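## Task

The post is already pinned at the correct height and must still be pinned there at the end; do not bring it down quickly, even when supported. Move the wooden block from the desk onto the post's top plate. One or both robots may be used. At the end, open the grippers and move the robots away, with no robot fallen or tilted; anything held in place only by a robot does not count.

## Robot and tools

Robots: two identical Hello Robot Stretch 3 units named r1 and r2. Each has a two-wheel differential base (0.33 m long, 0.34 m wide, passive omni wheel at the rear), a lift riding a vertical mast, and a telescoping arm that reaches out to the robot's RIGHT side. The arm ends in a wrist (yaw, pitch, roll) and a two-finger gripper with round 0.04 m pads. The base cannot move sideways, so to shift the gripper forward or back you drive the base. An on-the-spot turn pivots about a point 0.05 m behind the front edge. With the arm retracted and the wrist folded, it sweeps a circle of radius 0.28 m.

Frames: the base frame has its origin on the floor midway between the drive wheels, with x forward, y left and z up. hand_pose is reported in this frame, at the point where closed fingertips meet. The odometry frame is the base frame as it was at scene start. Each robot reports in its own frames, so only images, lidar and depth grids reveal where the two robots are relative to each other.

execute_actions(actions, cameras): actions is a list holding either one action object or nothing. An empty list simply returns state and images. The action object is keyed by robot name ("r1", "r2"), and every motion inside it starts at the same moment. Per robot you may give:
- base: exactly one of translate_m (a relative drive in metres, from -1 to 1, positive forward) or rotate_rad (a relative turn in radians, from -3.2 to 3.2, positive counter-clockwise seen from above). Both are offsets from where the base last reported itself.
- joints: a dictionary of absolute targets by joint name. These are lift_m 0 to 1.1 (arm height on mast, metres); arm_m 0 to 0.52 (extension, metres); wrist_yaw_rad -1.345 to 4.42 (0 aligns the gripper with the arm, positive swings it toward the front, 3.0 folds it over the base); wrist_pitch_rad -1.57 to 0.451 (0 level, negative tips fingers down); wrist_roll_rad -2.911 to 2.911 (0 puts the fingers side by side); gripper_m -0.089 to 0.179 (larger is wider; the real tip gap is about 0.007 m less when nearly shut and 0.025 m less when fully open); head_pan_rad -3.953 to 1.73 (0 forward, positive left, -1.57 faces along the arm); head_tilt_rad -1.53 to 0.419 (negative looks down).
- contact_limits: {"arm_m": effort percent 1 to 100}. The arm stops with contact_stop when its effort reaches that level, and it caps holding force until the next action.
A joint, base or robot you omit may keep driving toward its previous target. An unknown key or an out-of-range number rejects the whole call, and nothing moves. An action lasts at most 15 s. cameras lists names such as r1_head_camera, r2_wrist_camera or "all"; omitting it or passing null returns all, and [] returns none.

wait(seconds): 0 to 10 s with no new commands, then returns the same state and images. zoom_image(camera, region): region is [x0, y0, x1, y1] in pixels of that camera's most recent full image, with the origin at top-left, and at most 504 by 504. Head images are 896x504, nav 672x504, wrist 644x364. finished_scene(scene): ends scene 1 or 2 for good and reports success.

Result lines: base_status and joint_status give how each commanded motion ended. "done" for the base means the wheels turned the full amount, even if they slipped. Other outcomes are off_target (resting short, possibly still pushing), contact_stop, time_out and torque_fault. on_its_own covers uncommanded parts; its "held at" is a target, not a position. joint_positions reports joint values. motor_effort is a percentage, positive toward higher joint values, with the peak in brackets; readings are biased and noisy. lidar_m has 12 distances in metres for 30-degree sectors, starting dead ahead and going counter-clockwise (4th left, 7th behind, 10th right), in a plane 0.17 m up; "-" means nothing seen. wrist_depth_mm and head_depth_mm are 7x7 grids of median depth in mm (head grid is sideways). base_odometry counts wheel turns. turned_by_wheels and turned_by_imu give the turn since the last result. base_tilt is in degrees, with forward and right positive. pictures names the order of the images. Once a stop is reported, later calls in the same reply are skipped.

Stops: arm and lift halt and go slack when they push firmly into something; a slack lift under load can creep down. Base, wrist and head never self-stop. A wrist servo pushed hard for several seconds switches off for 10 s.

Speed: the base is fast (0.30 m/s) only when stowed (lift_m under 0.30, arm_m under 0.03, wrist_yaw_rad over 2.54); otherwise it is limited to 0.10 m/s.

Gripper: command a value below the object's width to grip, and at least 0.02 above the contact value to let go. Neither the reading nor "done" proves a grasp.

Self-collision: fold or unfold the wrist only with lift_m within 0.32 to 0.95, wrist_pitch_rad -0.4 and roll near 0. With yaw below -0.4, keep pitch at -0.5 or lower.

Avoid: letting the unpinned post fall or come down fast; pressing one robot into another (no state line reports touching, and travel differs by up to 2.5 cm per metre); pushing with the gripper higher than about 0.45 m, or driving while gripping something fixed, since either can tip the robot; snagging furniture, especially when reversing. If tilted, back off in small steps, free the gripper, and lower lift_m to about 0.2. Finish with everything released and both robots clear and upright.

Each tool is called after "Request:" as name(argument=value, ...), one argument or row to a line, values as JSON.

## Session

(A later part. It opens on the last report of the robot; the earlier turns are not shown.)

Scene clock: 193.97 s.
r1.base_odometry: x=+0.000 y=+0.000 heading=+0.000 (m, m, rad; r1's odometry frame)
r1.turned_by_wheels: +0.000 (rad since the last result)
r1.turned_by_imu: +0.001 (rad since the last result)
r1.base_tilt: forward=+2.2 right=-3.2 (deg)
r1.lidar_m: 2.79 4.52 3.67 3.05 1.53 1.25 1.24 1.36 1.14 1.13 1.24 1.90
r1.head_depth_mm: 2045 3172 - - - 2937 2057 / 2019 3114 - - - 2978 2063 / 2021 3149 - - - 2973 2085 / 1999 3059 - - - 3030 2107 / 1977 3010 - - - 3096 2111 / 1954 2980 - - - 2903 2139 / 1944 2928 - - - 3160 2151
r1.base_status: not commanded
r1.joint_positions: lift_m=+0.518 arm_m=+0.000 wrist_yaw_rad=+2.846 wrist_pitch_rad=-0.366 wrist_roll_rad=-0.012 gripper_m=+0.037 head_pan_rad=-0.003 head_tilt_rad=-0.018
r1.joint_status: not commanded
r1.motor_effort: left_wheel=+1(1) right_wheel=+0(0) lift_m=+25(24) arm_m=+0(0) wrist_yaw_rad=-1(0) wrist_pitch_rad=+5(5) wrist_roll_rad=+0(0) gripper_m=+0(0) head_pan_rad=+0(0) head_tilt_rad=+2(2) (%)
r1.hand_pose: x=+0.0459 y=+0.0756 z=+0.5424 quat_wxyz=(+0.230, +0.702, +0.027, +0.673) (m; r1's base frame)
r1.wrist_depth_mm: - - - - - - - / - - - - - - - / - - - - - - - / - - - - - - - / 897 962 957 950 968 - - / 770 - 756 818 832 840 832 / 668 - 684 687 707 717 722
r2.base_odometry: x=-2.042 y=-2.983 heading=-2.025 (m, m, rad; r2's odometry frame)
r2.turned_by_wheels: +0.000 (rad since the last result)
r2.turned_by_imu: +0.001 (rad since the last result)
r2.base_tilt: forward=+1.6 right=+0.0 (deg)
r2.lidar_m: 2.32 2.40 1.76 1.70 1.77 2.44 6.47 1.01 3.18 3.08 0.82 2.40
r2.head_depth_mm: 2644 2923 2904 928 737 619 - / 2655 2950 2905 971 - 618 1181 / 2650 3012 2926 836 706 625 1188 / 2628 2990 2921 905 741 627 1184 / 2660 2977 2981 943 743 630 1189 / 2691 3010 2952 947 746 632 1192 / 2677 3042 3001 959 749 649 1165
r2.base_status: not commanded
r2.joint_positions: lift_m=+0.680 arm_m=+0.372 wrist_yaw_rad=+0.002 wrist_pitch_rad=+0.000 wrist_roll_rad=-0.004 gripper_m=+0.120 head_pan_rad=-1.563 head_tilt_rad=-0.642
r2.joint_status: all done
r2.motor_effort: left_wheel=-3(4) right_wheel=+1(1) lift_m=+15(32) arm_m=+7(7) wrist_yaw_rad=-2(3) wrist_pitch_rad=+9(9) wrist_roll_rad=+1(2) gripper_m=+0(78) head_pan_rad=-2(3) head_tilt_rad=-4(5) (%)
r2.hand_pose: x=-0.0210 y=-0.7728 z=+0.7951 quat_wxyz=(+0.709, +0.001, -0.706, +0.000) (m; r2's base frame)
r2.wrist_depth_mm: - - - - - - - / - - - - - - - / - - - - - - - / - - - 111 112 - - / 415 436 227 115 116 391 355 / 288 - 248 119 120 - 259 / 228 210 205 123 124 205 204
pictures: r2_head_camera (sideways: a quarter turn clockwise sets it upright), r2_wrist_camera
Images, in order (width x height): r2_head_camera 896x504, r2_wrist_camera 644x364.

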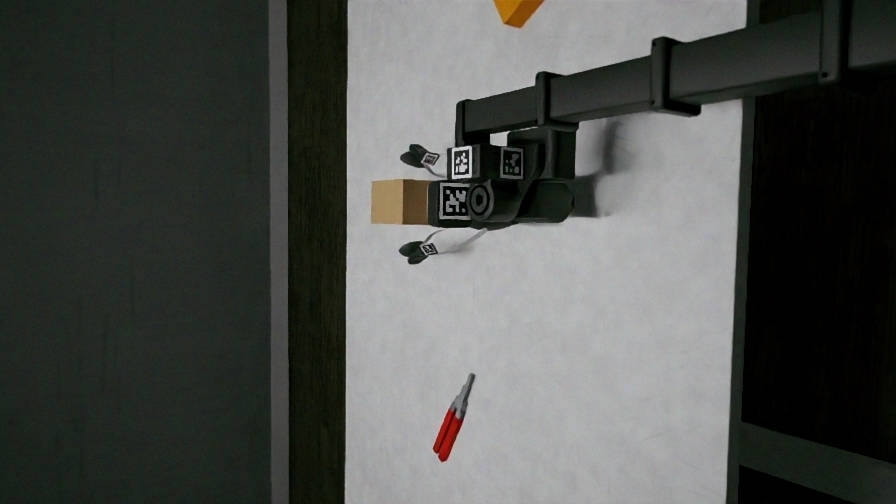

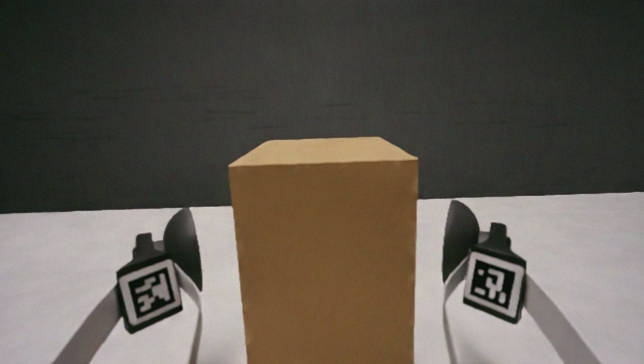

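Request:
execute_actions(
  actions=[
    {"r2":{"joints":{"arm_m":0.362,"gripper_m":0.01}}},
  ],
  cameras=[],
)

Request:
execute_actions(
  actions=[
    {"r2":{"joints":{"lift_m":0.72}}},
  ],
  cameras=["r2_head_camera","r2_wrist_camera"],
)

Scene clock: 207.40 s.
r1.base_odometry: x=+0.000 y=+0.000 heading=+0.000 (m, m, rad; r1's odometry frame)
r1.turned_by_wheels: +0.000 (rad since the last result)
r1.turned_by_imu: +0.001 (rad since the last result)
r1.base_tilt: forward=+2.2 right=-3.2 (deg)
r1.lidar_m: 2.80 4.55 3.68 3.04 1.54 1.25 1.24 1.36 1.14 1.13 1.24 1.90
r1.head_depth_mm: 2047 3213 - - - 2945 2042 / 2038 3147 - - - 2982 2063 / 2013 3084 - - - 3015 2068 / 1995 3081 - - - 3050 2095 / 1973 3004 - - - 3080 2112 / 1957 2969 - - - 2924 2130 / 1940 2915 - - - 3137 2160
r1.base_status: not commanded
r1.joint_positions: lift_m=+0.518 arm_m=+0.000 wrist_yaw_rad=+2.846 wrist_pitch_rad=-0.366 wrist_roll_rad=-0.012 gripper_m=+0.037 head_pan_rad=-0.003 head_tilt_rad=-0.018
r1.joint_status: not commanded
r1.motor_effort: left_wheel=+0(0) right_wheel=-1(0) lift_m=+24(24) arm_m=-1(0) wrist_yaw_rad=+0(0) wrist_pitch_rad=+5(5) wrist_roll_rad=+0(0) gripper_m=+0(0) head_pan_rad=+0(0) head_tilt_rad=+2(2) (%)
r1.hand_pose: x=+0.0459 y=+0.0756 z=+0.5424 quat_wxyz=(+0.230, +0.702, +0.027, +0.673) (m; r1's base frame)
r1.wrist_depth_mm: - - - - - - - / - - - - - - - / - - - - - - - / - - - - - - - / 910 963 958 937 - - - / 775 - 743 809 822 840 835 / 670 - 684 694 698 712 723
r2.base_odometry: x=-2.042 y=-2.983 heading=-2.025 (m, m, rad; r2's odometry frame)
r2.turned_by_wheels: +0.000 (rad since the last result)
r2.turned_by_imu: +0.000 (rad since the last result)
r2.base_tilt: forward=+1.7 right=+0.2 (deg)
r2.lidar_m: 2.32 2.39 1.77 1.71 1.77 2.44 6.47 1.02 3.19 3.07 0.82 2.40
r2.head_depth_mm: 2577 2906 2904 927 734 619 - / 2606 2946 2872 969 - 625 1173 / 2588 2947 2921 936 696 625 1182 / 2646 2982 2987 925 740 625 1192 / 2611 2941 3033 945 745 627 1186 / 2640 2979 2994 954 746 630 1186 / 2708 3022 3010 956 749 651 1164
r2.base_status: not commanded
r2.joint_positions: lift_m=+0.680 arm_m=+0.362 wrist_yaw_rad=+0.000 wrist_pitch_rad=+0.000 wrist_roll_rad=-0.004 gripper_m=+0.012 head_pan_rad=-1.563 head_tilt_rad=-0.642
r2.joint_status: all done
r2.motor_effort: left_wheel=-4(4) right_wheel=+1(2) lift_m=+15(15) arm_m=-7(9) wrist_yaw_rad=+0(2) wrist_pitch_rad=+9(9) wrist_roll_rad=+1(2) gripper_m=-30(99) head_pan_rad=-3(3) head_tilt_rad=-4(4) (%)
r2.hand_pose: x=-0.0215 y=-0.7637 z=+0.7951 quat_wxyz=(+0.709, +0.000, -0.706, +0.000) (m; r2's base frame)
r2.wrist_depth_mm: - - - - - - - / - - - - - - - / - - - - - - - / - - - 121 483 - - / 415 404 127 125 125 362 350 / 292 286 131 130 130 264 257 / 222 217 206 135 200 206 204
pictures: none
No camera images: the call's "cameras" was empty. Leave "cameras" out to get every camera's image.

Scene clock: 208.57 s.
r1.base_odometry: x=+0.000 y=+0.000 heading=+0.000 (m, m, rad; r1's odometry frame)
r1.turned_by_wheels: +0.000 (rad since the last result)
r1.turned_by_imu: +0.000 (rad since the last result)
r1.base_tilt: forward=+2.2 right=-3.2 (deg)
r1.lidar_m: 2.79 4.51 3.69 3.05 1.53 1.25 1.24 1.36 1.14 1.13 1.24 1.91
r1.head_depth_mm: 2044 3185 - - - 2935 2054 / 2021 3126 - - - 2959 2059 / 2011 3098 - - - 2977 2082 / 1994 3052 - - - 3047 2094 / 1970 3038 - - - 3066 2122 / 1960 2961 - - - 2915 2138 / 1933 2901 - - - 3157 2149
r1.base_status: not commanded
r1.joint_positions: lift_m=+0.518 arm_m=+0.000 wrist_yaw_rad=+2.846 wrist_pitch_rad=-0.366 wrist_roll_rad=-0.012 gripper_m=+0.037 head_pan_rad=-0.003 head_tilt_rad=-0.018
r1.joint_status: not commanded
r1.motor_effort: left_wheel=+0(0) right_wheel=+0(1) lift_m=+24(24) arm_m=-1(0) wrist_yaw_rad=+0(1) wrist_pitch_rad=+5(5) wrist_roll_rad=+0(0) gripper_m=+0(1) head_pan_rad=+0(0) head_tilt_rad=+2(2) (%)
r1.hand_pose: x=+0.0459 y=+0.0756 z=+0.5424 quat_wxyz=(+0.230, +0.702, +0.027, +0.673) (m; r1's base frame)
r1.wrist_depth_mm: - - - - - - - / - - - - - - - / - - - - - - - / - - - - - - - / 900 945 973 970 989 - - / 765 - 764 786 816 847 841 / 670 - 697 695 707 730 719
r2.base_odometry: x=-2.042 y=-2.983 heading=-2.025 (m, m, rad; r2's odometry frame)
r2.turned_by_wheels: +0.000 (rad since the last result)
r2.turned_by_imu: +0.000 (rad since the last result)
r2.base_tilt: forward=+1.4 right=+0.2 (deg)
r2.lidar_m: 2.32 2.40 1.76 1.70 1.77 2.44 6.47 1.01 3.18 3.08 0.81 2.40
r2.head_depth_mm: 2605 2905 2901 928 740 - - / 2591 2980 2940 1008 705 610 1184 / 2618 2949 2958 - 713 625 1179 / 2644 3001 2955 910 740 626 1181 / 2671 2948 2930 942 745 629 1193 / 2736 3016 3000 950 748 631 1195 / 2668 2993 3026 955 748 646 1163
r2.base_status: not commanded
r2.joint_positions: lift_m=+0.719 arm_m=+0.362 wrist_yaw_rad=+0.000 wrist_pitch_rad=-0.025 wrist_roll_rad=-0.004 gripper_m=+0.018 head_pan_rad=-1.563 head_tilt_rad=-0.642
r2.joint_status: all done
r2.on_its_own: gripper_m is held at +0.017, not at your +0.010, by its stall guard, which is still easing
r2.motor_effort: left_wheel=-4(4) right_wheel=+2(2) lift_m=+35(38) arm_m=-7(7) wrist_yaw_rad=+0(0) wrist_pitch_rad=+19(20) wrist_roll_rad=+2(1) gripper_m=-19(30) head_pan_rad=-2(3) head_tilt_rad=-4(4) (%)
r2.hand_pose: x=-0.0215 y=-0.7630 z=+0.8277 quat_wxyz=(+0.709, +0.009, -0.705, -0.009) (m; r2's base frame)
r2.wrist_depth_mm: - - - - - - - / - - - - - - - / - - - - - - - / - - - 123 - - - / 486 478 127 126 127 433 423 / 349 347 131 130 130 318 311 / 268 266 252 134 244 251 248
pictures: r2_head_camera (sideways: a quarter turn clockwise sets it upright), r2_wrist_camera
Images, in order (width x height): r2_head_camera 896x504, r2_wrist_camera 644x364.

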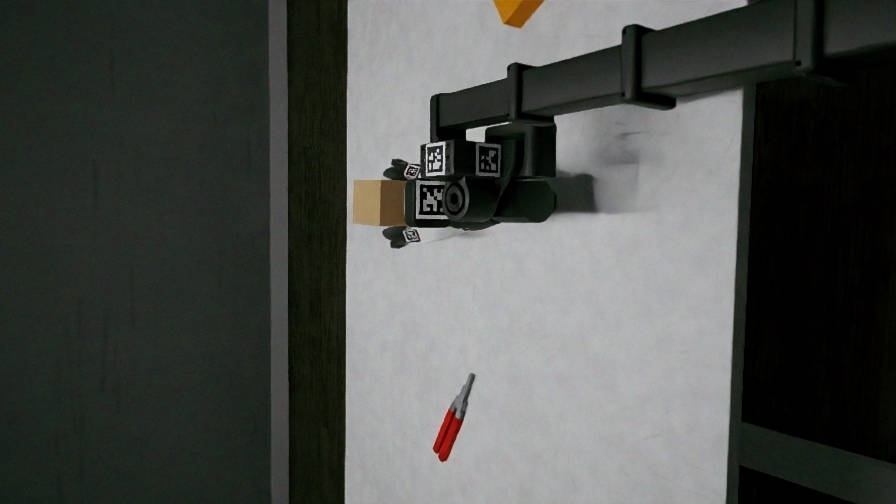

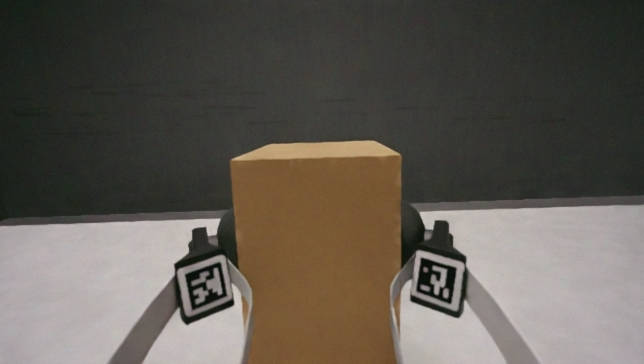

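Request:
execute_actions(
  actions=[
    {"r2":{"base":{"translate_m":-1.0},"joints":{"lift_m":1.04,"arm_m":0.25,"wrist_pitch_rad":0.05,"head_pan_rad":-2.3,"head_tilt_rad":-0.4}}},
  ],
  cameras=["r2_wrist_camera"],
)

Request:
execute_actions(
  actions=[
    {"r2":{"base":{"translate_m":-1.0}}},
  ],
  cameras=["r2_head_camera","r2_nav_camera","r2_wrist_camera","r1_head_camera"],
)

Scene clock: 240.97 s.
r1.base_odometry: x=+0.000 y=+0.000 heading=+0.000 (m, m, rad; r1's odometry frame)
r1.turned_by_wheels: +0.000 (rad since the last result)
r1.turned_by_imu: +0.004 (rad since the last result)
r1.base_tilt: forward=+2.2 right=-3.2 (deg)
r1.lidar_m: 2.78 4.52 3.68 3.04 1.53 1.25 1.24 1.36 1.14 1.13 1.24 1.91
r1.head_depth_mm: 2040 3209 - - - 2919 2046 / 2016 3156 - - - 2986 2056 / 2012 3104 - - - 3014 2077 / 1996 3091 - - - 3059 2099 / 1978 3044 - - - 3055 2104 / 1950 2965 - - - 2943 2137 / 1933 2958 - - - 3181 2148
r1.base_status: not commanded
r1.joint_positions: lift_m=+0.518 arm_m=+0.000 wrist_yaw_rad=+2.846 wrist_pitch_rad=-0.366 wrist_roll_rad=-0.012 gripper_m=+0.037 head_pan_rad=-0.003 head_tilt_rad=-0.018
r1.joint_status: not commanded
r1.motor_effort: left_wheel=+0(0) right_wheel=+0(1) lift_m=+24(25) arm_m=+0(0) wrist_yaw_rad=+0(1) wrist_pitch_rad=+5(5) wrist_roll_rad=+0(0) gripper_m=+1(0) head_pan_rad=+0(0) head_tilt_rad=+2(2) (%)
r1.hand_pose: x=+0.0459 y=+0.0756 z=+0.5424 quat_wxyz=(+0.230, +0.702, +0.027, +0.673) (m; r1's base frame)
r1.wrist_depth_mm: - - - - - - - / - - - - - - - / - - - - - - - / - - - - - - - / 896 917 964 931 - - - / 774 - 756 806 800 837 846 / 656 - 687 694 704 721 739
r2.base_odometry: x=-1.603 y=-2.085 heading=-2.025 (m, m, rad; r2's odometry frame)
r2.turned_by_wheels: +0.000 (rad since the last result)
r2.turned_by_imu: +0.000 (rad since the last result)
r2.base_tilt: forward=+1.6 right=+0.2 (deg)
r2.lidar_m: 3.32 2.41 1.77 1.71 1.78 2.45 5.47 1.82 3.19 0.75 0.70 1.60
r2.head_depth_mm: - - - - - - 1271 / - - - - - - 1340 / 3760 - - - - 1564 1339 / 3347 3661 3985 - - 1614 1354 / 3143 3417 3617 - 2122 1675 1353 / 2955 3157 3293 - 2136 1690 1358 / 2734 2961 - 2922 2231 1699 1362
r2.base_status: done
r2.joint_positions: lift_m=+1.039 arm_m=+0.250 wrist_yaw_rad=+0.000 wrist_pitch_rad=-0.007 wrist_roll_rad=-0.004 gripper_m=+0.028 head_pan_rad=-2.293 head_tilt_rad=-0.408
r2.joint_status: wrist_pitch_rad off_target (ended at -0.007, target +0.050); the others done
r2.on_its_own: gripper_m is held at +0.027, not at your +0.010, by its stall guard, which is not easing now
r2.motor_effort: left_wheel=-3(11) right_wheel=+1(0) lift_m=+35(35) arm_m=-7(9) wrist_yaw_rad=+0(1) wrist_pitch_rad=+22(25) wrist_roll_rad=+1(1) gripper_m=-22(22) head_pan_rad=-3(34) head_tilt_rad=+5(27) (%)
r2.hand_pose: x=-0.0215 y=-0.6515 z=+1.1523 quat_wxyz=(+0.709, +0.003, -0.706, -0.003) (m; r2's base frame)
r2.wrist_depth_mm: - - - - - - - / - - - - - - - / - - - - - - - / - - - 123 - - - / - - 128 126 126 - - / - - 131 130 129 - - / - - - 133 - - -
pictures: r2_wrist_camera
Images, in order (width x height): r2_wrist_camera 644x364.

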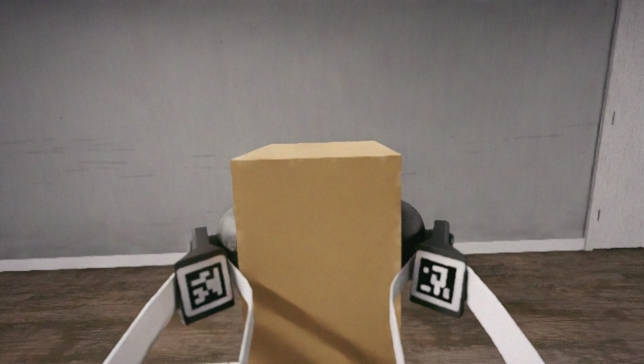

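Scene clock: 252.30 s.
r1.base_odometry: x=+0.000 y=+0.000 heading=+0.000 (m, m, rad; r1's odometry frame)
r1.turned_by_wheels: +0.000 (rad since the last result)
r1.turned_by_imu: +0.003 (rad since the last result)
r1.base_tilt: forward=+2.2 right=-3.2 (deg)
r1.lidar_m: 2.78 3.77 3.68 3.05 1.53 1.25 1.24 1.36 1.14 1.13 1.24 1.91
r1.head_depth_mm: 2056 3196 - - - 2948 2058 / 2029 3149 - - - 2957 2063 / 2003 3098 - - - 2990 2093 / 1996 3047 - - - 3036 2091 / 1976 3031 - - - 3073 2116 / 1955 2990 - - - 2913 2142 / 1929 2911 - - - 3143 2153
r1.base_status: not commanded
r1.joint_positions: lift_m=+0.518 arm_m=+0.000 wrist_yaw_rad=+2.846 wrist_pitch_rad=-0.366 wrist_roll_rad=-0.012 gripper_m=+0.037 head_pan_rad=-0.003 head_tilt_rad=-0.018
r1.joint_status: not commanded
r1.motor_effort: left_wheel=+0(0) right_wheel=-1(0) lift_m=+24(24) arm_m=+0(0) wrist_yaw_rad=+0(0) wrist_pitch_rad=+5(5) wrist_roll_rad=+0(1) gripper_m=+1(0) head_pan_rad=+0(0) head_tilt_rad=+2(2) (%)
r1.hand_pose: x=+0.0459 y=+0.0756 z=+0.5424 quat_wxyz=(+0.230, +0.702, +0.027, +0.673) (m; r1's base frame)
r1.wrist_depth_mm: - - - - - - - / - - - - - - - / - - - - - - - / - - - - - - - / 901 948 975 956 - - - / 761 - 763 817 828 820 861 / 673 - 698 706 710 710 736
r2.base_odometry: x=-1.164 y=-1.186 heading=-2.025 (m, m, rad; r2's odometry frame)
r2.turned_by_wheels: +0.000 (rad since the last result)
r2.turned_by_imu: -0.001 (rad since the last result)
r2.base_tilt: forward=+1.6 right=+0.2 (deg)
r2.lidar_m: 4.33 2.42 1.78 1.72 1.78 2.45 4.46 3.74 1.03 3.07 3.18 1.37
r2.head_depth_mm: - - - - - - 1270 / - - - - - - 1341 / 3767 - - - - 1550 1341 / 3395 3709 3941 - - 1501 1358 / 3167 3344 3642 - 2121 1668 1360 / 2940 3129 3322 - 2098 1690 1359 / 2771 2915 - 2877 2244 1701 1370
r2.base_status: done
r2.joint_positions: lift_m=+1.039 arm_m=+0.250 wrist_yaw_rad=+0.000 wrist_pitch_rad=-0.007 wrist_roll_rad=-0.004 gripper_m=+0.028 head_pan_rad=-2.293 head_tilt_rad=-0.408
r2.joint_status: not commanded
r2.on_its_own: gripper_m is held at +0.027, not at your +0.010, by its stall guard, which is not easing now
r2.motor_effort: left_wheel=-2(9) right_wheel=+1(3) lift_m=+35(35) arm_m=-7(8) wrist_yaw_rad=+1(0) wrist_pitch_rad=+21(22) wrist_roll_rad=+1(1) gripper_m=-22(22) head_pan_rad=-3(3) head_tilt_rad=+6(5) (%)
r2.hand_pose: x=-0.0215 y=-0.6515 z=+1.1523 quat_wxyz=(+0.709, +0.003, -0.706, -0.003) (m; r2's base frame)
r2.wrist_depth_mm: - - - - - - - / - - - - - - - / - - - - - - - / - - - 123 - - - / - - 128 126 127 - - / - - 130 130 130 - - / - - - 134 - - -
pictures: r1_head_camera (sideways: a quarter turn clockwise sets it upright), r2_head_camera (sideways: a quarter turn clockwise sets it upright), r2_nav_camera (sideways: a quarter turn counterclockwise sets it upright), r2_wrist_camera
Images, in order (width x height): r1_head_camera 896x504, r2_head_camera 896x504, r2_nav_camera 672x504, r2_wrist_camera 644x364.

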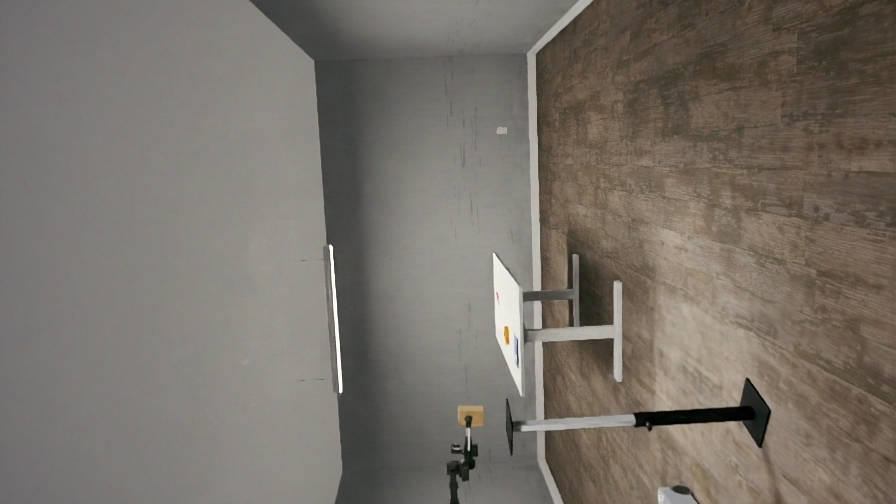

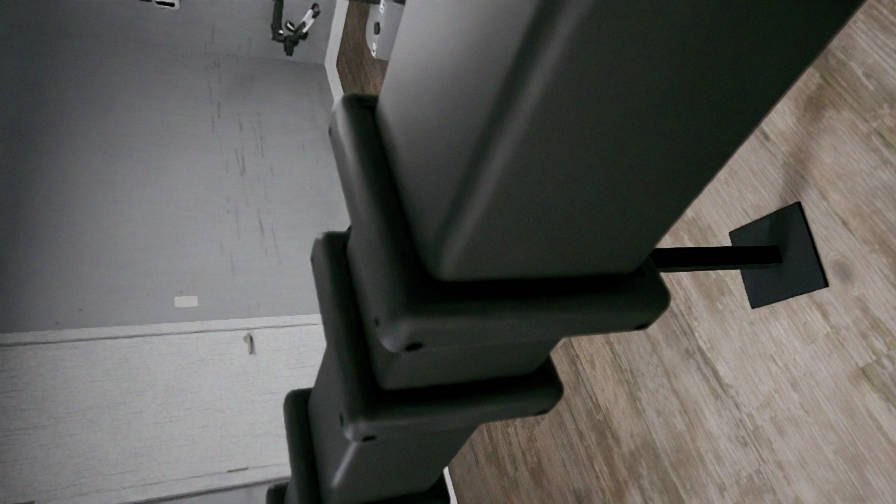

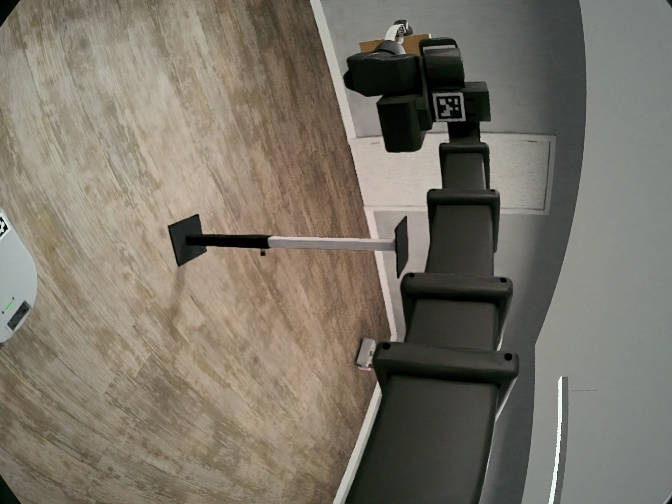

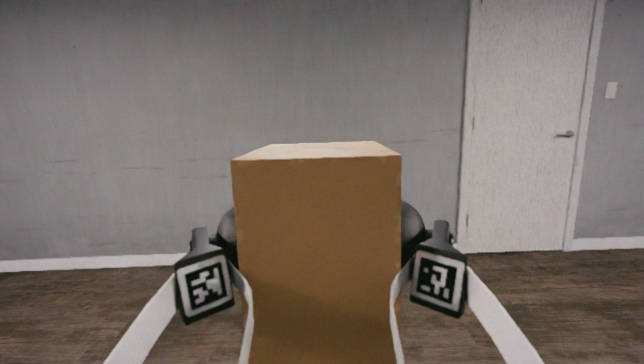

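Request:
execute_actions(
  actions=[
    {"r2":{"base":{"translate_m":-0.612},"joints":{"arm_m":0.44,"head_pan_rad":-1.5,"head_tilt_rad":-0.35}},"r1":{"joints":{"head_pan_rad":0.25}}},
  ],
  cameras=["r2_head_camera","r2_nav_camera","r2_wrist_camera","r1_head_camera"],
)

Scene clock: 268.33 s.
r1.base_odometry: x=+0.000 y=+0.000 heading=+0.000 (m, m, rad; r1's odometry frame)
r1.turned_by_wheels: +0.000 (rad since the last result)
r1.turned_by_imu: +0.003 (rad since the last result)
r1.base_tilt: forward=+2.2 right=-3.2 (deg)
r1.lidar_m: 2.78 3.23 3.68 3.05 1.53 1.25 1.24 1.36 1.14 1.13 1.24 1.91
r1.head_depth_mm: 2038 3195 - - - 2940 2035 / 2029 3138 - - - 2974 2071 / 2006 3094 - - - 3009 2071 / 1993 3047 - - - 2847 2083 / 1975 3026 - - - 3100 2125 / 1954 2975 - - - 2934 2135 / 1934 2923 - - - 2959 2157
r1.base_status: not commanded
r1.joint_positions: lift_m=+0.518 arm_m=+0.000 wrist_yaw_rad=+2.846 wrist_pitch_rad=-0.366 wrist_roll_rad=-0.012 gripper_m=+0.037 head_pan_rad=+0.243 head_tilt_rad=-0.018
r1.joint_status: all done
r1.motor_effort: left_wheel=+0(0) right_wheel=+0(0) lift_m=+25(25) arm_m=+0(1) wrist_yaw_rad=+0(1) wrist_pitch_rad=+5(5) wrist_roll_rad=+0(0) gripper_m=+0(0) head_pan_rad=+4(29) head_tilt_rad=+2(2) (%)
r1.hand_pose: x=+0.0459 y=+0.0756 z=+0.5424 quat_wxyz=(+0.230, +0.702, +0.027, +0.673) (m; r1's base frame)
r1.wrist_depth_mm: - - - - - - - / - - - - - - - / - - - - - - - / - - - - - - - / 899 960 963 938 975 - - / 756 - 751 777 817 839 844 / 675 - 678 693 696 710 740
r2.base_odometry: x=-0.896 y=-0.636 heading=-2.025 (m, m, rad; r2's odometry frame)
r2.turned_by_wheels: +0.000 (rad since the last result)
r2.turned_by_imu: +0.001 (rad since the last result)
r2.base_tilt: forward=+1.6 right=+0.1 (deg)
r2.lidar_m: 3.14 2.43 1.79 1.72 1.79 2.46 3.85 3.22 3.16 0.82 3.20 1.93
r2.head_depth_mm: 2576 2728 2981 3105 2338 1734 1389 / 2605 2789 - 3157 2375 1741 1395 / 2651 2827 2967 863 2141 1627 1276 / 2684 2911 3105 3231 2385 1756 1407 / 2722 2882 3107 3294 2378 1772 1409 / 2740 2920 3192 3344 2421 1782 1402 / 2753 3004 3203 3412 2396 1777 1419
r2.base_status: done
r2.joint_positions: lift_m=+1.039 arm_m=+0.440 wrist_yaw_rad=+0.000 wrist_pitch_rad=-0.007 wrist_roll_rad=-0.004 gripper_m=+0.028 head_pan_rad=-1.507 head_tilt_rad=-0.359
r2.joint_status: all done
r2.on_its_own: gripper_m is held at +0.027, not at your +0.010, by its stall guard, which is not easing now
r2.motor_effort: left_wheel=-2(8) right_wheel=+1(3) lift_m=+35(35) arm_m=+7(8) wrist_yaw_rad=+0(1) wrist_pitch_rad=+22(21) wrist_roll_rad=+1(1) gripper_m=-21(22) head_pan_rad=+2(38) head_tilt_rad=+5(13) (%)
r2.hand_pose: x=-0.0215 y=-0.8406 z=+1.1523 quat_wxyz=(+0.709, +0.003, -0.706, -0.003) (m; r2's base frame)
r2.wrist_depth_mm: - - - - - - - / - - - - - - - / - - - - - - - / - - - 123 - - - / - - 128 126 126 - - / - - 131 130 130 - - / - - - 133 - - -
pictures: r1_head_camera (sideways: a quarter turn clockwise sets it upright), r2_head_camera (sideways: a quarter turn clockwise sets it upright), r2_nav_camera (sideways: a quarter turn counterclockwise sets it upright), r2_wrist_camera
Images, in order (width x height): r1_head_camera 896x504, r2_head_camera 896x504, r2_nav_camera 672x504, r2_wrist_camera 644x364.

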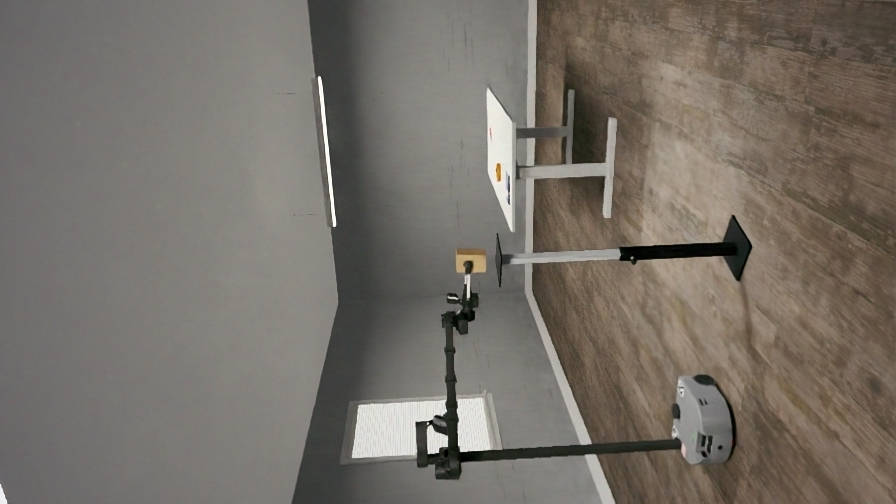

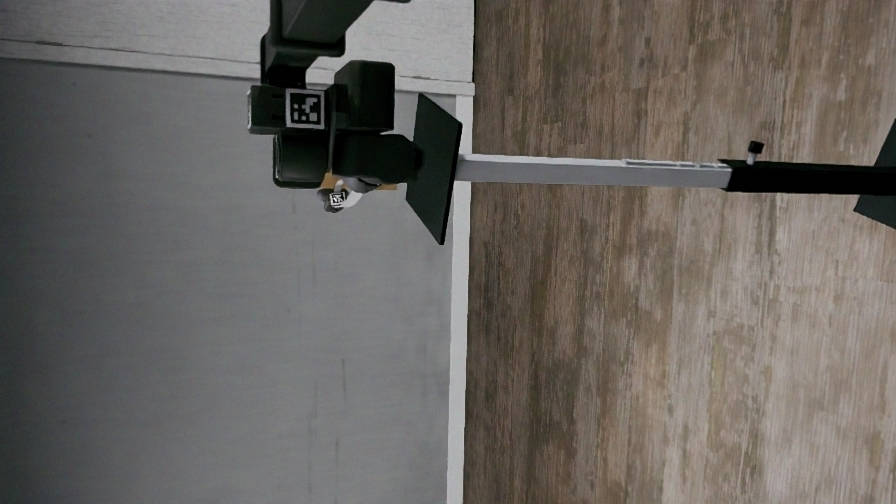

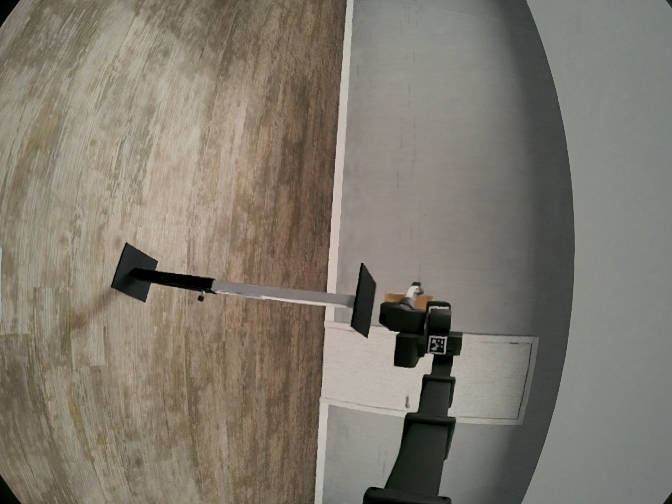

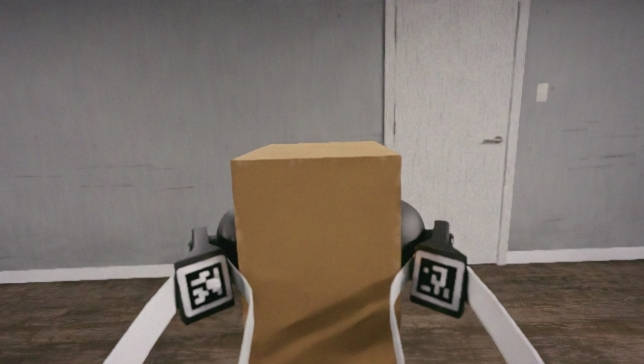

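Request:
zoom_image(
  camera="r1_head_camera",
  region=[440,220,540,310],
)

Region (440, 220, 540, 310) of r1_head_camera's 896x504 image, scaled by 5.040, with more detail than that image has; it fills the top 454 rows of this view, and the rest is white.

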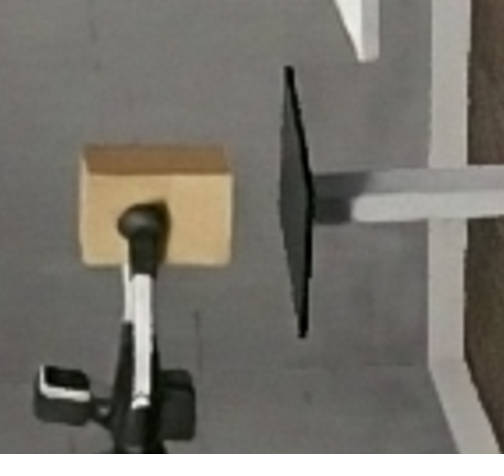

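Request:
execute_actions(
  actions=[
    {"r2":{"joints":{"lift_m":0.993}}},
  ],
  cameras=["r2_head_camera","r1_head_camera"],
)

Request:
zoom_image(
  camera="r1_head_camera",
  region=[440,220,540,310],
)

Scene clock: 282.53 s.
r1.base_odometry: x=+0.000 y=+0.000 heading=+0.000 (m, m, rad; r1's odometry frame)
r1.turned_by_wheels: +0.000 (rad since the last result)
r1.turned_by_imu: +0.001 (rad since the last result)
r1.base_tilt: forward=+2.2 right=-3.2 (deg)
r1.lidar_m: 2.79 3.22 3.67 3.03 1.53 1.25 1.24 1.36 1.14 1.13 1.24 1.90
r1.head_depth_mm: 2055 3179 - - - 2911 2042 / 2031 3145 - - - 2953 2076 / 2019 3090 - - - 2992 2082 / 2007 3059 - - - 2859 2093 / 1978 3024 - - - 3096 2114 / 1954 2965 - - - 2914 2144 / 1931 2945 - - - 2974 2155
r1.base_status: not commanded
r1.joint_positions: lift_m=+0.518 arm_m=+0.000 wrist_yaw_rad=+2.846 wrist_pitch_rad=-0.366 wrist_roll_rad=-0.012 gripper_m=+0.037 head_pan_rad=+0.243 head_tilt_rad=-0.018
r1.joint_status: not commanded
r1.motor_effort: left_wheel=+0(0) right_wheel=+0(1) lift_m=+25(24) arm_m=-1(0) wrist_yaw_rad=+0(1) wrist_pitch_rad=+5(5) wrist_roll_rad=+0(0) gripper_m=+0(1) head_pan_rad=+5(4) head_tilt_rad=+2(2) (%)
r1.hand_pose: x=+0.0459 y=+0.0756 z=+0.5424 quat_wxyz=(+0.230, +0.702, +0.027, +0.673) (m; r1's base frame)
r1.wrist_depth_mm: - - - - - - - / - - - - - - - / - - - - - - - / - - - - - - - / 895 942 982 934 966 - - / 765 - 750 805 822 838 848 / 656 - 687 704 699 716 703
r2.base_odometry: x=-0.896 y=-0.636 heading=-2.025 (m, m, rad; r2's odometry frame)
r2.turned_by_wheels: +0.000 (rad since the last result)
r2.turned_by_imu: +0.000 (rad since the last result)
r2.base_tilt: forward=+1.6 right=+0.2 (deg)
r2.lidar_m: 3.15 2.42 1.79 1.72 1.79 2.46 3.86 3.22 3.14 0.82 3.19 1.93
r2.head_depth_mm: 2574 2773 2891 3148 2367 1745 1401 / 2622 2824 2955 3153 2367 1744 1388 / 2694 2840 3038 1943 2147 1640 1273 / 2688 2861 3061 3247 2369 1771 1399 / 2694 2922 3101 3295 2387 1766 1401 / 2729 2941 3194 3286 2410 1774 1410 / 2793 2932 3189 3360 2433 1776 1402
r2.base_status: not commanded
r2.joint_positions: lift_m=+0.993 arm_m=+0.440 wrist_yaw_rad=+0.000 wrist_pitch_rad=-0.007 wrist_roll_rad=-0.004 gripper_m=+0.028 head_pan_rad=-1.507 head_tilt_rad=-0.359
r2.joint_status: all done
r2.on_its_own: gripper_m is held at +0.027, not at your +0.010, by its stall guard, which is not easing now
r2.motor_effort: left_wheel=-3(2) right_wheel=+0(1) lift_m=+16(34) arm_m=+7(7) wrist_yaw_rad=+1(1) wrist_pitch_rad=+21(21) wrist_roll_rad=+1(1) gripper_m=-22(22) head_pan_rad=+3(3) head_tilt_rad=+5(5) (%)
r2.hand_pose: x=-0.0215 y=-0.8406 z=+1.1063 quat_wxyz=(+0.709, +0.003, -0.706, -0.003) (m; r2's base frame)
r2.wrist_depth_mm: - - - - - - - / - - - - - - - / - - - - - - - / - - - 123 - - - / - - 128 126 126 - - / - - 131 130 129 - - / - - 229 134 213 - -
pictures: r1_head_camera (sideways: a quarter turn clockwise sets it upright), r2_head_camera (sideways: a quarter turn clockwise sets it upright)
Images, in order (width x height): r1_head_camera 896x504, r2_head_camera 896x504.

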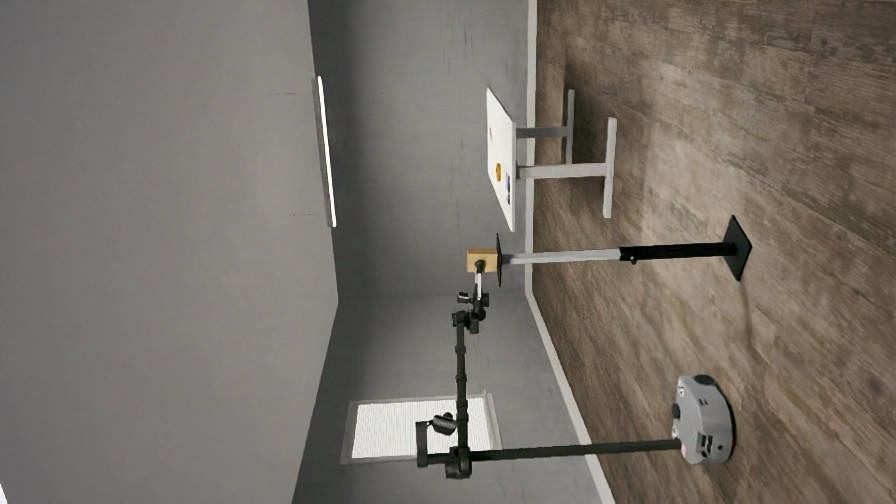

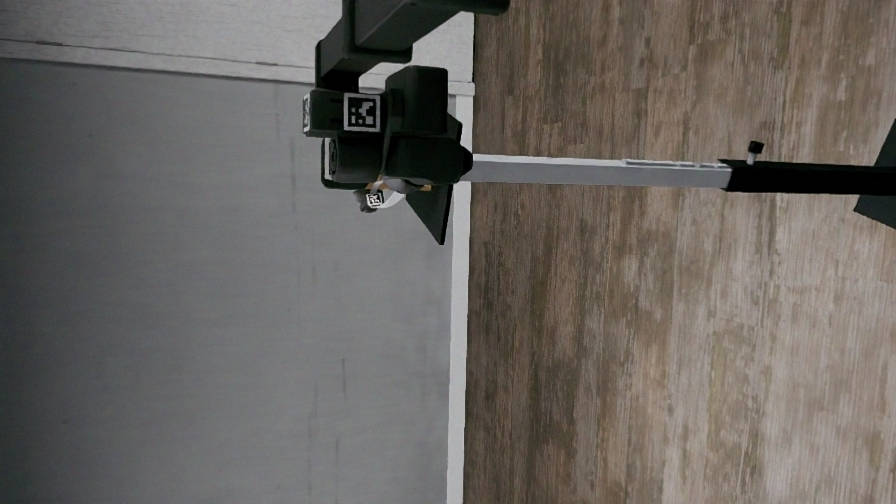

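Region (440, 220, 540, 310) of r1_head_camera's 896x504 image, scaled by 5.040, with more detail than that image has; it fills the top 454 rows of this view, and the rest is white.

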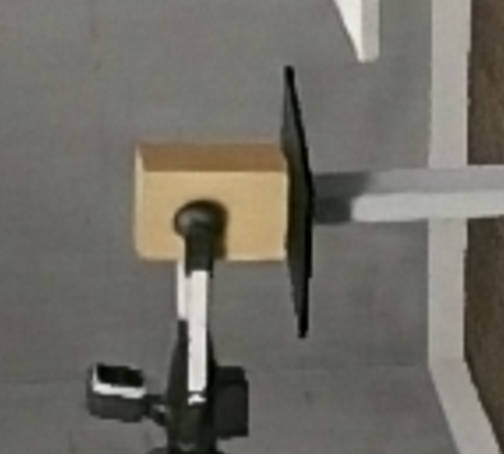

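Request:
execute_actions(
  actions=[
    {"r2":{"joints":{"lift_m":0.98}}},
  ],
  cameras=["r2_wrist_camera"],
)

Scene clock: 289.80 s.
r1.base_odometry: x=+0.000 y=+0.000 heading=+0.000 (m, m, rad; r1's odometry frame)
r1.turned_by_wheels: +0.000 (rad since the last result)
r1.turned_by_imu: +0.001 (rad since the last result)
r1.base_tilt: forward=+2.3 right=-3.2 (deg)
r1.lidar_m: 2.79 3.24 3.69 3.05 1.53 1.25 1.24 1.36 1.14 1.13 1.25 1.90
r1.head_depth_mm: 2039 3221 - - - 2927 2030 / 2035 3170 - - - 2970 2075 / 2012 3100 - - - 2994 2072 / 1995 3075 - - - 2855 2089 / 1970 3013 - - - 3068 2121 / 1955 2966 - - - 2898 2145 / 1933 2937 - - - 2967 2164
r1.base_status: not commanded
r1.joint_positions: lift_m=+0.518 arm_m=+0.000 wrist_yaw_rad=+2.846 wrist_pitch_rad=-0.366 wrist_roll_rad=-0.012 gripper_m=+0.037 head_pan_rad=+0.243 head_tilt_rad=-0.018
r1.joint_status: not commanded
r1.motor_effort: left_wheel=+0(1) right_wheel=+0(0) lift_m=+24(24) arm_m=+0(0) wrist_yaw_rad=-1(1) wrist_pitch_rad=+5(5) wrist_roll_rad=+0(0) gripper_m=+0(0) head_pan_rad=+5(4) head_tilt_rad=+2(2) (%)
r1.hand_pose: x=+0.0459 y=+0.0756 z=+0.5424 quat_wxyz=(+0.230, +0.702, +0.027, +0.673) (m; r1's base frame)
r1.wrist_depth_mm: - - - - - - - / - - - - - - - / - - - - - - - / - - - - - - - / 886 957 978 955 982 - - / 759 - 742 792 828 821 844 / 661 - 689 699 694 716 731
r2.base_odometry: x=-0.896 y=-0.636 heading=-2.025 (m, m, rad; r2's odometry frame)
r2.turned_by_wheels: +0.000 (rad since the last result)
r2.turned_by_imu: +0.000 (rad since the last result)
r2.base_tilt: forward=+1.6 right=+0.0 (deg)
r2.lidar_m: 3.15 2.43 1.78 1.72 1.79 2.45 3.85 3.23 3.16 0.82 3.18 1.93
r2.head_depth_mm: 2610 2742 2900 3132 2357 1756 1387 / 2648 2808 2966 3160 2347 1744 1403 / 2640 2852 3010 2993 2173 1628 1276 / 2679 2855 3030 3326 2384 1756 1402 / 2723 2906 3130 3292 2395 1780 1412 / 2743 2894 3171 3343 2411 1780 1408 / 2743 3010 3165 3439 2413 1777 1415
r2.base_status: not commanded
r2.joint_positions: lift_m=+0.980 arm_m=+0.440 wrist_yaw_rad=+0.000 wrist_pitch_rad=+0.008 wrist_roll_rad=-0.004 gripper_m=+0.028 head_pan_rad=-1.507 head_tilt_rad=-0.359
r2.joint_status: all done
r2.on_its_own: gripper_m is held at +0.027, not at your +0.010, by its stall guard, which is not easing now
r2.motor_effort: left_wheel=-3(2) right_wheel=+1(1) lift_m=+16(17) arm_m=+7(7) wrist_yaw_rad=+1(1) wrist_pitch_rad=+16(21) wrist_roll_rad=+0(1) gripper_m=-22(22) head_pan_rad=+3(3) head_tilt_rad=+5(5) (%)
r2.hand_pose: x=-0.0215 y=-0.8410 z=+1.0970 quat_wxyz=(+0.709, -0.003, -0.706, +0.002) (m; r2's base frame)
r2.wrist_depth_mm: - - - - - - - / - - - - - - - / - - - - - - - / - - - 122 - - - / - - 128 126 126 - - / - - 131 130 129 - - / - - 208 134 200 - -
pictures: r2_wrist_camera
Images, in order (width x height): r2_wrist_camera 644x364.

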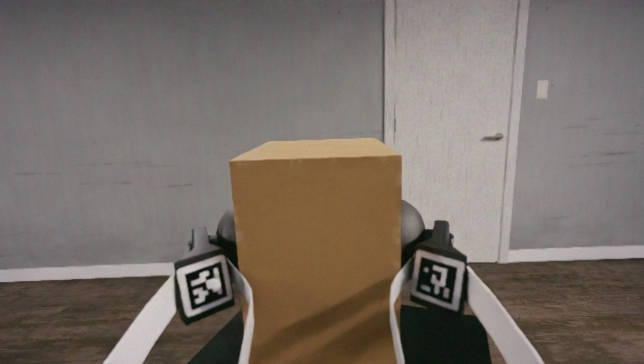

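Contact made. Release and retract.

Request:
execute_actions(
  actions=[
    {"r2":{"joints":{"gripper_m":0.12,"wrist_pitch_rad":0.03}}},
  ],
  cameras=[],
)

Request:
execute_actions(
  actions=[
    {"r2":{"joints":{"arm_m":0.05}}},
  ],
  cameras=["r2_wrist_camera","r2_head_camera"],
)

Scene clock: 295.67 s.
r1.base_odometry: x=+0.000 y=+0.000 heading=+0.000 (m, m, rad; r1's odometry frame)
r1.turned_by_wheels: +0.000 (rad since the last result)
r1.turned_by_imu: +0.001 (rad since the last result)
r1.base_tilt: forward=+2.2 right=-3.2 (deg)
r1.lidar_m: 2.78 3.21 3.68 3.04 1.54 1.24 1.24 1.36 1.13 1.13 1.24 1.91
r1.head_depth_mm: 2053 3187 - - - 2941 2052 / 2026 3157 - - - 2988 2060 / 2003 3114 - - - 3003 2078 / 1990 3066 - - - 2859 2108 / 1974 3035 - - - 3086 2125 / 1950 2983 - - - 2905 2137 / 1931 2940 - - - 2954 2142
r1.base_status: not commanded
r1.joint_positions: lift_m=+0.518 arm_m=+0.000 wrist_yaw_rad=+2.846 wrist_pitch_rad=-0.366 wrist_roll_rad=-0.012 gripper_m=+0.037 head_pan_rad=+0.243 head_tilt_rad=-0.018
r1.joint_status: not commanded
r1.motor_effort: left_wheel=-1(1) right_wheel=+0(1) lift_m=+25(24) arm_m=+0(0) wrist_yaw_rad=-1(0) wrist_pitch_rad=+5(5) wrist_roll_rad=+1(0) gripper_m=+0(0) head_pan_rad=+5(5) head_tilt_rad=+2(2) (%)
r1.hand_pose: x=+0.0459 y=+0.0756 z=+0.5424 quat_wxyz=(+0.230, +0.702, +0.027, +0.673) (m; r1's base frame)
r1.wrist_depth_mm: - - - - - - - / - - - - - - - / - - - - - - - / - - - - - - - / 919 943 970 932 996 - - / 754 - 746 810 815 806 845 / 667 - 679 684 687 723 721
r2.base_odometry: x=-0.896 y=-0.636 heading=-2.025 (m, m, rad; r2's odometry frame)
r2.turned_by_wheels: +0.000 (rad since the last result)
r2.turned_by_imu: +0.000 (rad since the last result)
r2.base_tilt: forward=+1.7 right=+0.0 (deg)
r2.lidar_m: 3.14 2.42 1.78 1.72 1.79 2.45 3.85 3.21 3.16 0.82 3.19 1.93
r2.head_depth_mm: 2583 2739 2904 3204 2351 1748 1397 / 2619 2802 2932 3162 2358 1761 1391 / 2623 2819 2989 2933 2155 1638 1283 / 2652 2868 3077 3251 2383 1771 1403 / 2695 2888 3073 3269 2386 1756 1416 / 2736 2945 3210 3361 2413 1768 1402 / 2770 2982 3215 3453 2420 1777 1411
r2.base_status: not commanded
r2.joint_positions: lift_m=+0.980 arm_m=+0.440 wrist_yaw_rad=+0.000 wrist_pitch_rad=+0.004 wrist_roll_rad=-0.004 gripper_m=+0.120 head_pan_rad=-1.507 head_tilt_rad=-0.359
r2.joint_status: all done
r2.motor_effort: left_wheel=-2(2) right_wheel=+0(1) lift_m=+16(16) arm_m=+7(7) wrist_yaw_rad=+0(0) wrist_pitch_rad=+10(15) wrist_roll_rad=+1(1) gripper_m=+1(90) head_pan_rad=+2(4) head_tilt_rad=+5(5) (%)
r2.hand_pose: x=-0.0215 y=-0.8409 z=+1.0960 quat_wxyz=(+0.709, -0.001, -0.706, +0.001) (m; r2's base frame)
r2.wrist_depth_mm: - - - - - - - / - - - - - - - / - - - - - - - / - - - 122 - - - / - - - 125 - - - / - - - 130 - - - / - - 207 134 191 - -
pictures: none
No camera images: the call's "cameras" was empty. Leave "cameras" out to get every camera's image.

Scene clock: 299.73 s.
r1.base_odometry: x=+0.000 y=+0.000 heading=+0.000 (m, m, rad; r1's odometry frame)
r1.turned_by_wheels: +0.000 (rad since the last result)
r1.turned_by_imu: +0.001 (rad since the last result)
r1.base_tilt: forward=+2.3 right=-3.2 (deg)
r1.lidar_m: 2.78 3.22 3.69 3.03 1.53 1.25 1.24 1.36 1.14 1.13 1.24 1.91
r1.head_depth_mm: 2040 3198 - - - 2942 2038 / 2034 3146 - - - 2960 2078 / 2007 3105 - - - 3027 2087 / 1989 3064 - - - 2867 2113 / 1976 3029 - - - 3103 2116 / 1955 2999 - - - 2923 2127 / 1937 2944 - - - 2955 2148
r1.base_status: not commanded
r1.joint_positions: lift_m=+0.518 arm_m=+0.000 wrist_yaw_rad=+2.846 wrist_pitch_rad=-0.366 wrist_roll_rad=-0.012 gripper_m=+0.037 head_pan_rad=+0.243 head_tilt_rad=-0.018
r1.joint_status: not commanded
r1.motor_effort: left_wheel=+0(0) right_wheel=+0(0) lift_m=+24(24) arm_m=+0(0) wrist_yaw_rad=+0(1) wrist_pitch_rad=+5(5) wrist_roll_rad=+0(0) gripper_m=+0(0) head_pan_rad=+5(4) head_tilt_rad=+2(2) (%)
r1.hand_pose: x=+0.0459 y=+0.0756 z=+0.5424 quat_wxyz=(+0.230, +0.702, +0.027, +0.673) (m; r1's base frame)
r1.wrist_depth_mm: - - - - - - - / - - - - - - - / - - - - - - - / - - - - - - - / 914 955 - 945 980 - - / 750 - 741 819 838 819 861 / 671 - 681 712 695 708 717
r2.base_odometry: x=-0.896 y=-0.636 heading=-2.025 (m, m, rad; r2's odometry frame)
r2.turned_by_wheels: +0.000 (rad since the last result)
r2.turned_by_imu: +0.000 (rad since the last result)
r2.base_tilt: forward=+1.8 right=+0.1 (deg)
r2.lidar_m: 3.13 2.43 1.78 1.72 1.79 2.45 3.85 3.21 3.16 0.81 3.16 1.93
r2.head_depth_mm: 2564 2745 2945 3113 - - - / 2634 2797 3007 3130 - - - / 2644 2787 2981 842 - - 1395 / 2697 2877 3127 3277 2370 1753 1401 / 2685 2901 3109 3351 2414 1764 1399 / 2729 2944 3195 3406 2403 1787 1415 / 2777 3012 3181 3362 2406 1788 1399
r2.base_status: not commanded
r2.joint_positions: lift_m=+0.980 arm_m=+0.050 wrist_yaw_rad=+0.000 wrist_pitch_rad=+0.005 wrist_roll_rad=-0.004 gripper_m=+0.120 head_pan_rad=-1.507 head_tilt_rad=-0.359
r2.joint_status: all done
r2.motor_effort: left_wheel=-2(3) right_wheel=+0(1) lift_m=+16(16) arm_m=-8(7) wrist_yaw_rad=+0(0) wrist_pitch_rad=+9(10) wrist_roll_rad=+1(1) gripper_m=+1(0) head_pan_rad=+2(3) head_tilt_rad=+5(6) (%)
r2.hand_pose: x=-0.0215 y=-0.4518 z=+1.0963 quat_wxyz=(+0.709, -0.002, -0.706, +0.001) (m; r2's base frame)
r2.wrist_depth_mm: - - - - - - - / - - - - - - - / - - - - - - - / - - - 527 - - - / - - - - - - - / - - - - - - - / - - - - - - -
pictures: r2_head_camera (sideways: a quarter turn clockwise sets it upright), r2_wrist_camera
Images, in order (width x height): r2_head_camera 896x504, r2_wrist_camera 644x364.

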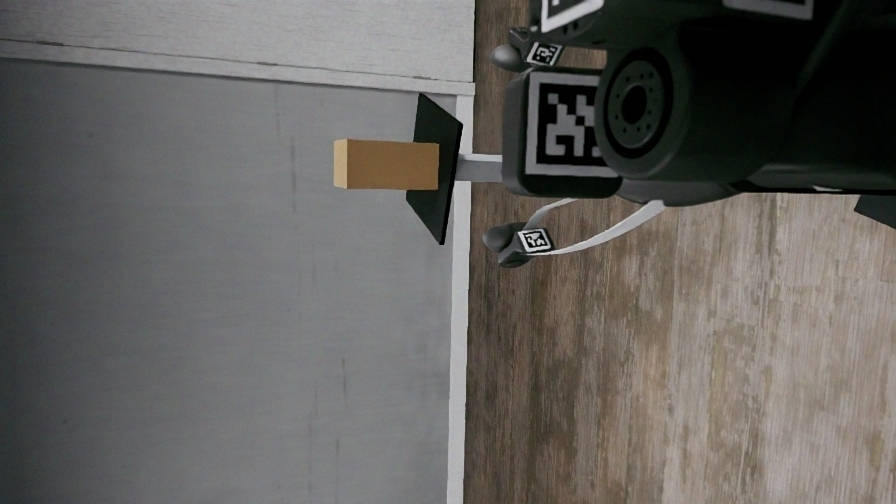

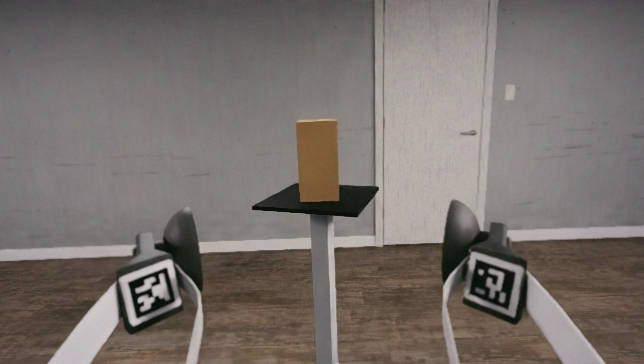

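Request:
execute_actions(
  actions=[],
  cameras=["r2_head_camera","r2_wrist_camera"],
)

Scene clock: 308.53 s.
r1.base_odometry: x=+0.000 y=+0.000 heading=+0.000 (m, m, rad; r1's odometry frame)
r1.turned_by_wheels: +0.000 (rad since the last result)
r1.turned_by_imu: +0.001 (rad since the last result)
r1.base_tilt: forward=+2.2 right=-3.3 (deg)
r1.lidar_m: 2.79 3.20 3.69 3.04 1.53 1.25 1.24 1.36 1.14 1.13 1.24 1.91
r1.head_depth_mm: 2051 3227 - - - 2941 2045 / 2050 3137 - - - 2976 2070 / 2018 3114 - - - 3004 2077 / 2001 3065 - - - 2888 2093 / 1969 3014 - - - 3075 2114 / 1939 2951 - - - 2911 2134 / 1933 2903 - - - 2953 2145
r1.base_status: not commanded
r1.joint_positions: lift_m=+0.518 arm_m=+0.000 wrist_yaw_rad=+2.846 wrist_pitch_rad=-0.366 wrist_roll_rad=-0.012 gripper_m=+0.037 head_pan_rad=+0.243 head_tilt_rad=-0.018
r1.joint_status: not commanded
r1.motor_effort: left_wheel=+0(0) right_wheel=-1(0) lift_m=+24(24) arm_m=-1(0) wrist_yaw_rad=+0(1) wrist_pitch_rad=+5(5) wrist_roll_rad=+0(0) gripper_m=+1(0) head_pan_rad=+5(4) head_tilt_rad=+2(2) (%)
r1.hand_pose: x=+0.0459 y=+0.0756 z=+0.5424 quat_wxyz=(+0.230, +0.702, +0.027, +0.673) (m; r1's base frame)
r1.wrist_depth_mm: - - - - - - - / - - - - - - - / - - - - - - - / - - - - - - - / 915 939 986 957 960 - - / 757 - 750 796 821 837 843 / 671 - 682 704 699 715 733
r2.base_odometry: x=-0.896 y=-0.636 heading=-2.025 (m, m, rad; r2's odometry frame)
r2.turned_by_wheels: +0.000 (rad since the last result)
r2.turned_by_imu: +0.000 (rad since the last result)
r2.base_tilt: forward=+1.5 right=+0.1 (deg)
r2.lidar_m: 3.14 2.44 1.78 1.72 1.79 2.46 3.86 3.22 3.15 0.81 3.16 1.94
r2.head_depth_mm: 2582 2721 2929 3128 - - - / 2621 2769 2969 3145 - - - / 2618 2839 2980 839 - - 1394 / 2671 2878 3084 3264 2406 1781 1390 / 2676 2909 3113 3294 2373 1765 1402 / 2701 2937 3185 3332 2407 1770 1418 / 2707 2981 3135 3391 2409 1778 1405
r2.base_status: not commanded
r2.joint_positions: lift_m=+0.980 arm_m=+0.050 wrist_yaw_rad=+0.000 wrist_pitch_rad=+0.005 wrist_roll_rad=-0.004 gripper_m=+0.120 head_pan_rad=-1.507 head_tilt_rad=-0.359
r2.joint_status: all done
r2.motor_effort: left_wheel=-2(3) right_wheel=+0(1) lift_m=+15(16) arm_m=-7(7) wrist_yaw_rad=+0(0) wrist_pitch_rad=+9(10) wrist_roll_rad=+1(1) gripper_m=+0(0) head_pan_rad=+3(3) head_tilt_rad=+5(6) (%)
r2.hand_pose: x=-0.0215 y=-0.4518 z=+1.0963 quat_wxyz=(+0.709, -0.002, -0.706, +0.001) (m; r2's base frame)
r2.wrist_depth_mm: - - - - - - - / - - - - - - - / - - - - - - - / - - - 532 - - - / - - - - - - - / - - - - - - - / - - - - - - -
pictures: r2_head_camera (sideways: a quarter turn clockwise sets it upright), r2_wrist_camera
Images, in order (width x height): r2_head_camera 896x504, r2_wrist_camera 644x364.

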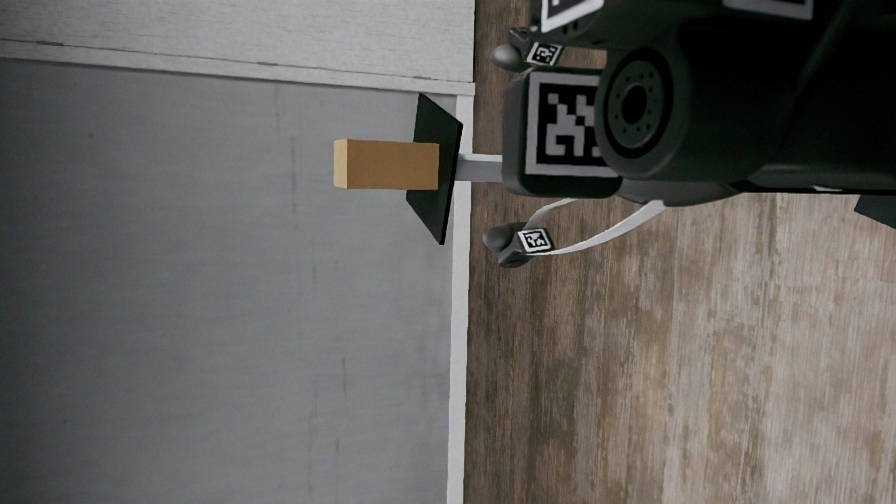

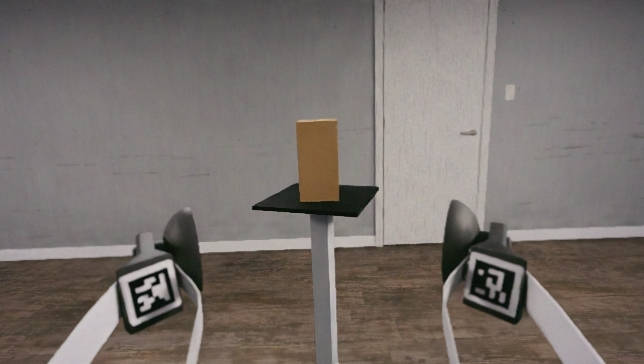

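Request:
finished_scene(
  scene=2,
)

The scene is finished: the task was done.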